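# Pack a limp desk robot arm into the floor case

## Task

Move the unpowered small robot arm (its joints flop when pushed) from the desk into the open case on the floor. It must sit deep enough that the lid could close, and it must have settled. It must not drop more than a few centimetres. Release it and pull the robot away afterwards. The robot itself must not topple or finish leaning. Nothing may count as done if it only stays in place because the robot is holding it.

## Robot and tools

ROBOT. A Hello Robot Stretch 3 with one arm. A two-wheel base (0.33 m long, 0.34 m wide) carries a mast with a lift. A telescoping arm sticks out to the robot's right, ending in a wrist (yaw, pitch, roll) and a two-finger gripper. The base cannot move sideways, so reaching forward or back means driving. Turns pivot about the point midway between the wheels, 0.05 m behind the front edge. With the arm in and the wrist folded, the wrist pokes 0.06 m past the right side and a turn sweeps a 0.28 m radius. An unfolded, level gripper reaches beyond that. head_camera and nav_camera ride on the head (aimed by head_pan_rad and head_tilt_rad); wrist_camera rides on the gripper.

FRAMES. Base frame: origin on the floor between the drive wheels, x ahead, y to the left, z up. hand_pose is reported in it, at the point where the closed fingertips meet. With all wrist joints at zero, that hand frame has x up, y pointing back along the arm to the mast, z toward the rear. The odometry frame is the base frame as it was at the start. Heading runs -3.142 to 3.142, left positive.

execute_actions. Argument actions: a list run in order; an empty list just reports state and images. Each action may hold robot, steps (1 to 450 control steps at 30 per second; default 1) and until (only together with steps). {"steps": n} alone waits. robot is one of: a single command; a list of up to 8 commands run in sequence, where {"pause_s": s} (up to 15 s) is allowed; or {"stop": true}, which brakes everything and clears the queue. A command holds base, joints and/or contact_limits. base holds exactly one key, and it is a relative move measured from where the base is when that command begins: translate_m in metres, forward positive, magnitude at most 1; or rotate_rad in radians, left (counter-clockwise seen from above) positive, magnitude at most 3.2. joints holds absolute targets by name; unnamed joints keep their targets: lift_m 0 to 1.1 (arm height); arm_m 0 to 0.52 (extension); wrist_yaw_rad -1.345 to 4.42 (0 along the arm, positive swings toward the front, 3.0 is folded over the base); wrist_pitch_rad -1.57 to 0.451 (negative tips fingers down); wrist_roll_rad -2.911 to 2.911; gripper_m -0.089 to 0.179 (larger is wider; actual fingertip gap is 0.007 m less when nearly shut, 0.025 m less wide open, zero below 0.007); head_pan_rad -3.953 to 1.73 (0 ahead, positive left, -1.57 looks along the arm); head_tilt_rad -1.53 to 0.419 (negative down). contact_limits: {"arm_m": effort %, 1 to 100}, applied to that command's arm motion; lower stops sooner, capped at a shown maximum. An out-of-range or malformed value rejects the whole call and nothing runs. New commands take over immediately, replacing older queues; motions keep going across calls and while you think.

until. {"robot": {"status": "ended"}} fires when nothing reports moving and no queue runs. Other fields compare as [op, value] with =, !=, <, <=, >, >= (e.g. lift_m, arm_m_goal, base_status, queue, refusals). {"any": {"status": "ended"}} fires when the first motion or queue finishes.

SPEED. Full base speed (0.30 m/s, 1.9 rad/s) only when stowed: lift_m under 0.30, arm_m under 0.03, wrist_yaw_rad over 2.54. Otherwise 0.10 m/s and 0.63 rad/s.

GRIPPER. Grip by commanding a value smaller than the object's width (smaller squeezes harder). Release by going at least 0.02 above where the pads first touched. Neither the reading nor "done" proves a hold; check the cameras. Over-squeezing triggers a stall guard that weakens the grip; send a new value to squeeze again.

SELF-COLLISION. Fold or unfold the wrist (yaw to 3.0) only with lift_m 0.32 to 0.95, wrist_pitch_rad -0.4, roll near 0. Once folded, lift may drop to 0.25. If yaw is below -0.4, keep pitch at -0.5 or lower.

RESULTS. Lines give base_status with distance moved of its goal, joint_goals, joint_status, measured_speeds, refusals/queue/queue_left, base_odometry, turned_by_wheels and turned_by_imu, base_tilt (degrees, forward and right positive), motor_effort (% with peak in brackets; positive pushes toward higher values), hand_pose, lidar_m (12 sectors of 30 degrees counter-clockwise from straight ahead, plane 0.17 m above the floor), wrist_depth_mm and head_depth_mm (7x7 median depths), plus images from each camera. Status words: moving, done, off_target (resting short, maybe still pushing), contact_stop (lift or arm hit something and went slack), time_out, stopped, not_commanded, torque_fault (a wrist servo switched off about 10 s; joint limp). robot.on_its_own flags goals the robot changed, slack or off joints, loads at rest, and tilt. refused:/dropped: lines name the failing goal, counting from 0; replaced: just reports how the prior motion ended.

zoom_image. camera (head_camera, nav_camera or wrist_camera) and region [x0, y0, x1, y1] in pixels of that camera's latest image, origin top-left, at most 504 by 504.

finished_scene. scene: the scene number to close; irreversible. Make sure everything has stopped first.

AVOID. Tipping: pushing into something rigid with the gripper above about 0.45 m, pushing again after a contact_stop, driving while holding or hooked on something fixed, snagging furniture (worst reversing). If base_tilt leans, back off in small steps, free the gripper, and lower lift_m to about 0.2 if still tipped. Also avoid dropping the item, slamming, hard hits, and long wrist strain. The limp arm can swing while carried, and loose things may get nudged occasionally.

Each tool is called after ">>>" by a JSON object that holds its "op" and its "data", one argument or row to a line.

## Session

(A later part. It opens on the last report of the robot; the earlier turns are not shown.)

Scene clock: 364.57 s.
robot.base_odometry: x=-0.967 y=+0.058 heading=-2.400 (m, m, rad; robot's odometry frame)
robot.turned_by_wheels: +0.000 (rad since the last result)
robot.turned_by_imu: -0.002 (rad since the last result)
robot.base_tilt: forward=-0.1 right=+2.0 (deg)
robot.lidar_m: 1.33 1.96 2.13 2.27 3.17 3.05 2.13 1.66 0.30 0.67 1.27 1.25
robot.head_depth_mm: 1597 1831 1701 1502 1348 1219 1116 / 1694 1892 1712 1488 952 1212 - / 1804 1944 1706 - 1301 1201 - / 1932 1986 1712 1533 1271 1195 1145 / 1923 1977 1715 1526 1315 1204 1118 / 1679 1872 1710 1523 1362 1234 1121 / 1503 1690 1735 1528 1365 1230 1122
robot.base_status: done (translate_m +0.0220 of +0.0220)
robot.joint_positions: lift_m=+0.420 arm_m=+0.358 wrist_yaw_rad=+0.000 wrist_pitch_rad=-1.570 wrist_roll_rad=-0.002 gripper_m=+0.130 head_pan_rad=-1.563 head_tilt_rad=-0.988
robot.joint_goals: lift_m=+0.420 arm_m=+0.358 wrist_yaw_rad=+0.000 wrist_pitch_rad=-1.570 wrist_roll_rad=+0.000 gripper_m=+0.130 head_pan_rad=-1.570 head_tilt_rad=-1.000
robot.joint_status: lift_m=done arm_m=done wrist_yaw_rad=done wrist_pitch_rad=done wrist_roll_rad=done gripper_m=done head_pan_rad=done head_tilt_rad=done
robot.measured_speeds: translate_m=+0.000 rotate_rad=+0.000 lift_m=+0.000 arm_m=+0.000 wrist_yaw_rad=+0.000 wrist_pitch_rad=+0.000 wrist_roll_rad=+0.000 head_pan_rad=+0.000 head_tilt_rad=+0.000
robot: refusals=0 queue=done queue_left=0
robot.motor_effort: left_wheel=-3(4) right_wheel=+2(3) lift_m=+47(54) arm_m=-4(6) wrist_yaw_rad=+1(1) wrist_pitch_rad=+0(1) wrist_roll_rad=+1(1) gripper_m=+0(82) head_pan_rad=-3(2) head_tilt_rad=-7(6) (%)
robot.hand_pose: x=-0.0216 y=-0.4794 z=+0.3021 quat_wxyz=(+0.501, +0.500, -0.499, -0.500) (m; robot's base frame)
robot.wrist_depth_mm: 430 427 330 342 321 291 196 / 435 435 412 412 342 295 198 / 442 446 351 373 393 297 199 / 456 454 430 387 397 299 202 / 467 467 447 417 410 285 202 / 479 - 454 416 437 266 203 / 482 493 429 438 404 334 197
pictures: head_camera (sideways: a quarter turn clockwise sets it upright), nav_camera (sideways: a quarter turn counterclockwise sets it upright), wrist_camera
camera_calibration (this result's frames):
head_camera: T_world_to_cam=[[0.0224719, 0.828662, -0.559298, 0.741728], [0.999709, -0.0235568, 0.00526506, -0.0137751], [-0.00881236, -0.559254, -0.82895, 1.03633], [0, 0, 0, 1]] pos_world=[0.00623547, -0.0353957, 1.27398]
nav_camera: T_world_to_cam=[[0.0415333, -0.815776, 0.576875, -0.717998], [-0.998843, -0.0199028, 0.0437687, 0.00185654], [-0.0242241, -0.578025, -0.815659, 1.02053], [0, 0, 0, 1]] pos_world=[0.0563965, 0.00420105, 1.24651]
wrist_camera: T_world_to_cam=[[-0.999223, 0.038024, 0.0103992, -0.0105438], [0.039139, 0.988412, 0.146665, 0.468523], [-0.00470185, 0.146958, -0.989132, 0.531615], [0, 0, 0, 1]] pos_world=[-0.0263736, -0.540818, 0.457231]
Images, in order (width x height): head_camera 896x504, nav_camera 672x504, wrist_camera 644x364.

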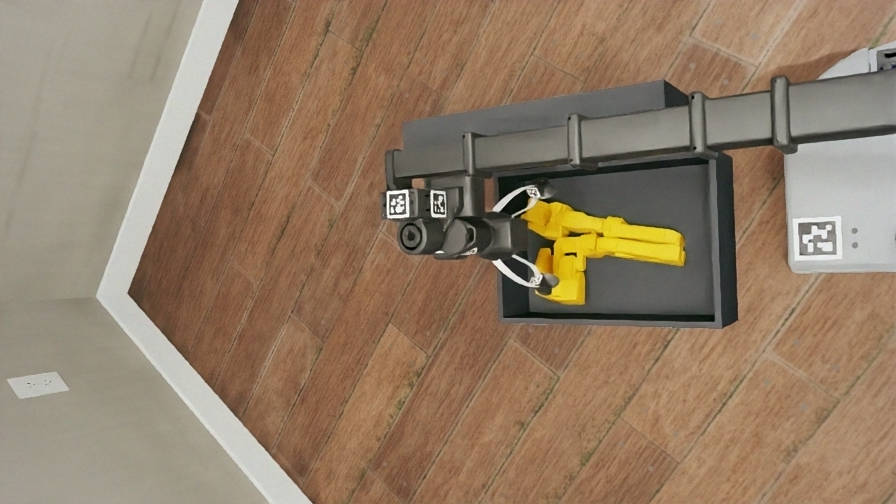

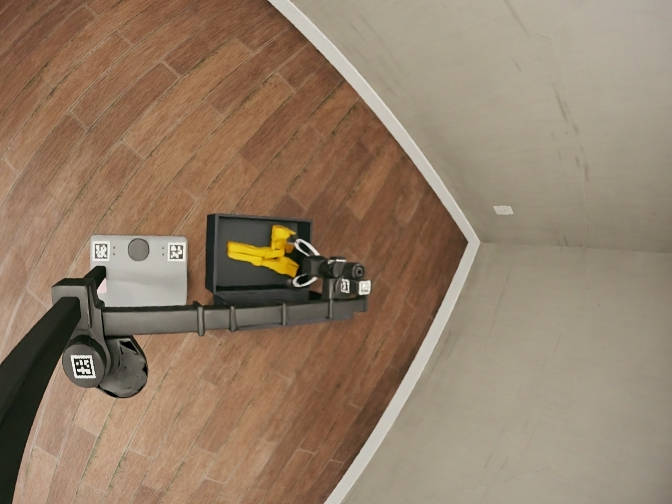

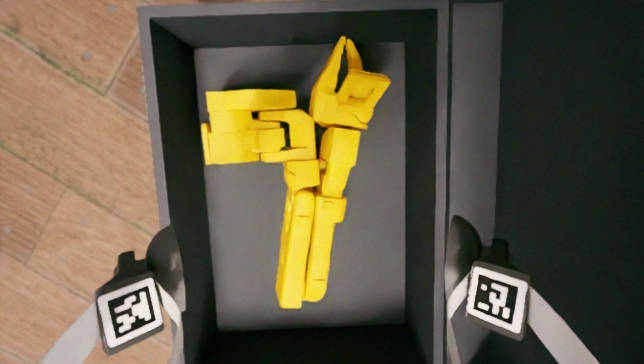

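>>> {"op": "execute_actions", "data": {
  "actions": [
    {"robot":{"base":{"translate_m":0.4},"joints":{"arm_m":0.0}},"steps":300,"until":{"robot":{"status":"ended"}}}
  ]
}}

>>> {"op": "finished_scene", "data": {
  "scene": 2
}}

Scene clock: 374.03 s.
robot.base_odometry: x=-1.262 y=-0.212 heading=-2.400 (m, m, rad; robot's odometry frame)
robot.turned_by_wheels: +0.000 (rad since the last result)
robot.turned_by_imu: -0.004 (rad since the last result)
robot.base_tilt: forward=-0.1 right=+2.0 (deg)
robot.lidar_m: 0.98 1.44 1.89 2.03 2.96 3.81 2.43 0.61 0.84 1.20 0.94 0.92
robot.head_depth_mm: 1822 1939 1708 1506 1269 1183 1118 / 1928 1976 1698 1507 1307 1215 - / 1928 1968 1709 1505 1351 1251 - / 1621 1869 1706 1505 1358 1239 - / 1402 1609 1694 1515 1358 1226 1121 / 1239 1407 1601 1518 1355 1227 1127 / 1109 1240 1390 1500 1370 1234 1123
robot.base_status: done (translate_m +0.4000 of +0.4000)
robot.joint_positions: lift_m=+0.420 arm_m=+0.000 wrist_yaw_rad=+0.000 wrist_pitch_rad=-1.570 wrist_roll_rad=-0.002 gripper_m=+0.130 head_pan_rad=-1.563 head_tilt_rad=-0.988
robot.joint_goals: lift_m=+0.420 arm_m=+0.000 wrist_yaw_rad=+0.000 wrist_pitch_rad=-1.570 wrist_roll_rad=+0.000 gripper_m=+0.130 head_pan_rad=-1.570 head_tilt_rad=-1.000
robot.joint_status: lift_m=done arm_m=done wrist_yaw_rad=done wrist_pitch_rad=done wrist_roll_rad=done gripper_m=done head_pan_rad=done head_tilt_rad=done
robot.measured_speeds: translate_m=+0.000 rotate_rad=+0.000 lift_m=+0.000 arm_m=+0.000 wrist_yaw_rad=+0.000 wrist_pitch_rad=+0.000 wrist_roll_rad=+0.000 head_pan_rad=+0.000 head_tilt_rad=+0.000
robot: refusals=0 queue=done queue_left=0
robot.motor_effort: left_wheel=-3(5) right_wheel=+1(6) lift_m=+47(48) arm_m=-5(6) wrist_yaw_rad=+0(1) wrist_pitch_rad=+0(0) wrist_roll_rad=+1(1) gripper_m=-1(0) head_pan_rad=-3(2) head_tilt_rad=-6(7) (%)
robot.hand_pose: x=-0.0216 y=-0.1214 z=+0.3021 quat_wxyz=(+0.501, +0.500, -0.499, -0.500) (m; robot's base frame)
robot.wrist_depth_mm: 431 429 432 438 439 416 325 / 435 438 445 443 446 449 447 / 445 449 449 449 455 457 461 / 458 455 459 - - 472 474 / 467 466 472 - - - 479 / 475 - 486 - - - 487 / 484 493 490 - - - 502
pictures: head_camera (sideways: a quarter turn clockwise sets it upright), nav_camera (sideways: a quarter turn counterclockwise sets it upright), wrist_camera
camera_calibration (this result's frames):
head_camera: T_world_to_cam=[[0.0224736, 0.828662, -0.559298, 0.741728], [0.999709, -0.0235589, 0.00526504, -0.013775], [-0.0088135, -0.559253, -0.82895, 1.03633], [0, 0, 0, 1]] pos_world=[0.0062354, -0.0353957, 1.27398]
nav_camera: T_world_to_cam=[[0.0415316, -0.815776, 0.576874, -0.717997], [-0.998843, -0.0199008, 0.0437687, 0.00185655], [-0.0242252, -0.578025, -0.815659, 1.02053], [0, 0, 0, 1]] pos_world=[0.0563965, 0.00420098, 1.24651]
wrist_camera: T_world_to_cam=[[-0.999223, 0.0380244, 0.0103992, -0.0241542], [0.0391394, 0.988412, 0.146665, 0.114726], [-0.00470179, 0.146958, -0.989132, 0.479012], [0, 0, 0, 1]] pos_world=[-0.0263736, -0.182873, 0.457231]
Images, in order (width x height): head_camera 896x504, nav_camera 672x504, wrist_camera 644x364.

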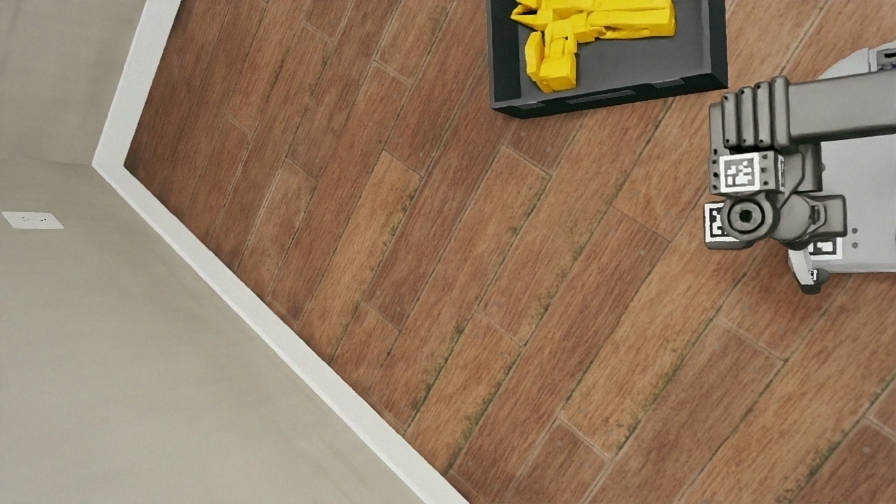

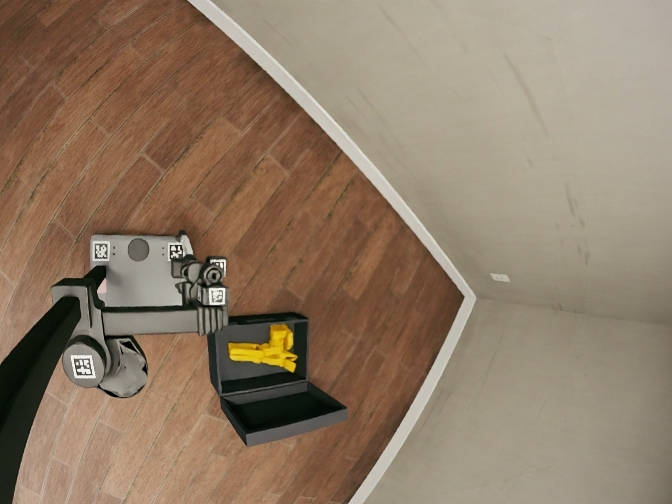

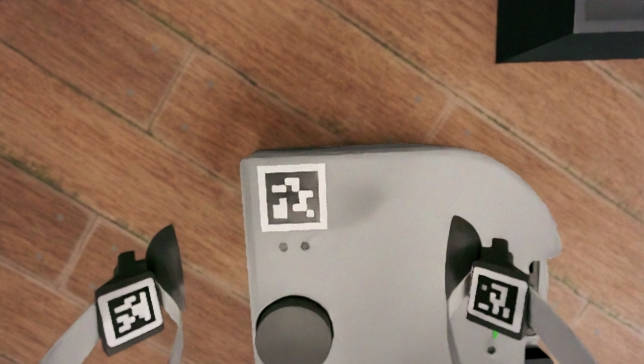

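The scene is finished: the task was done.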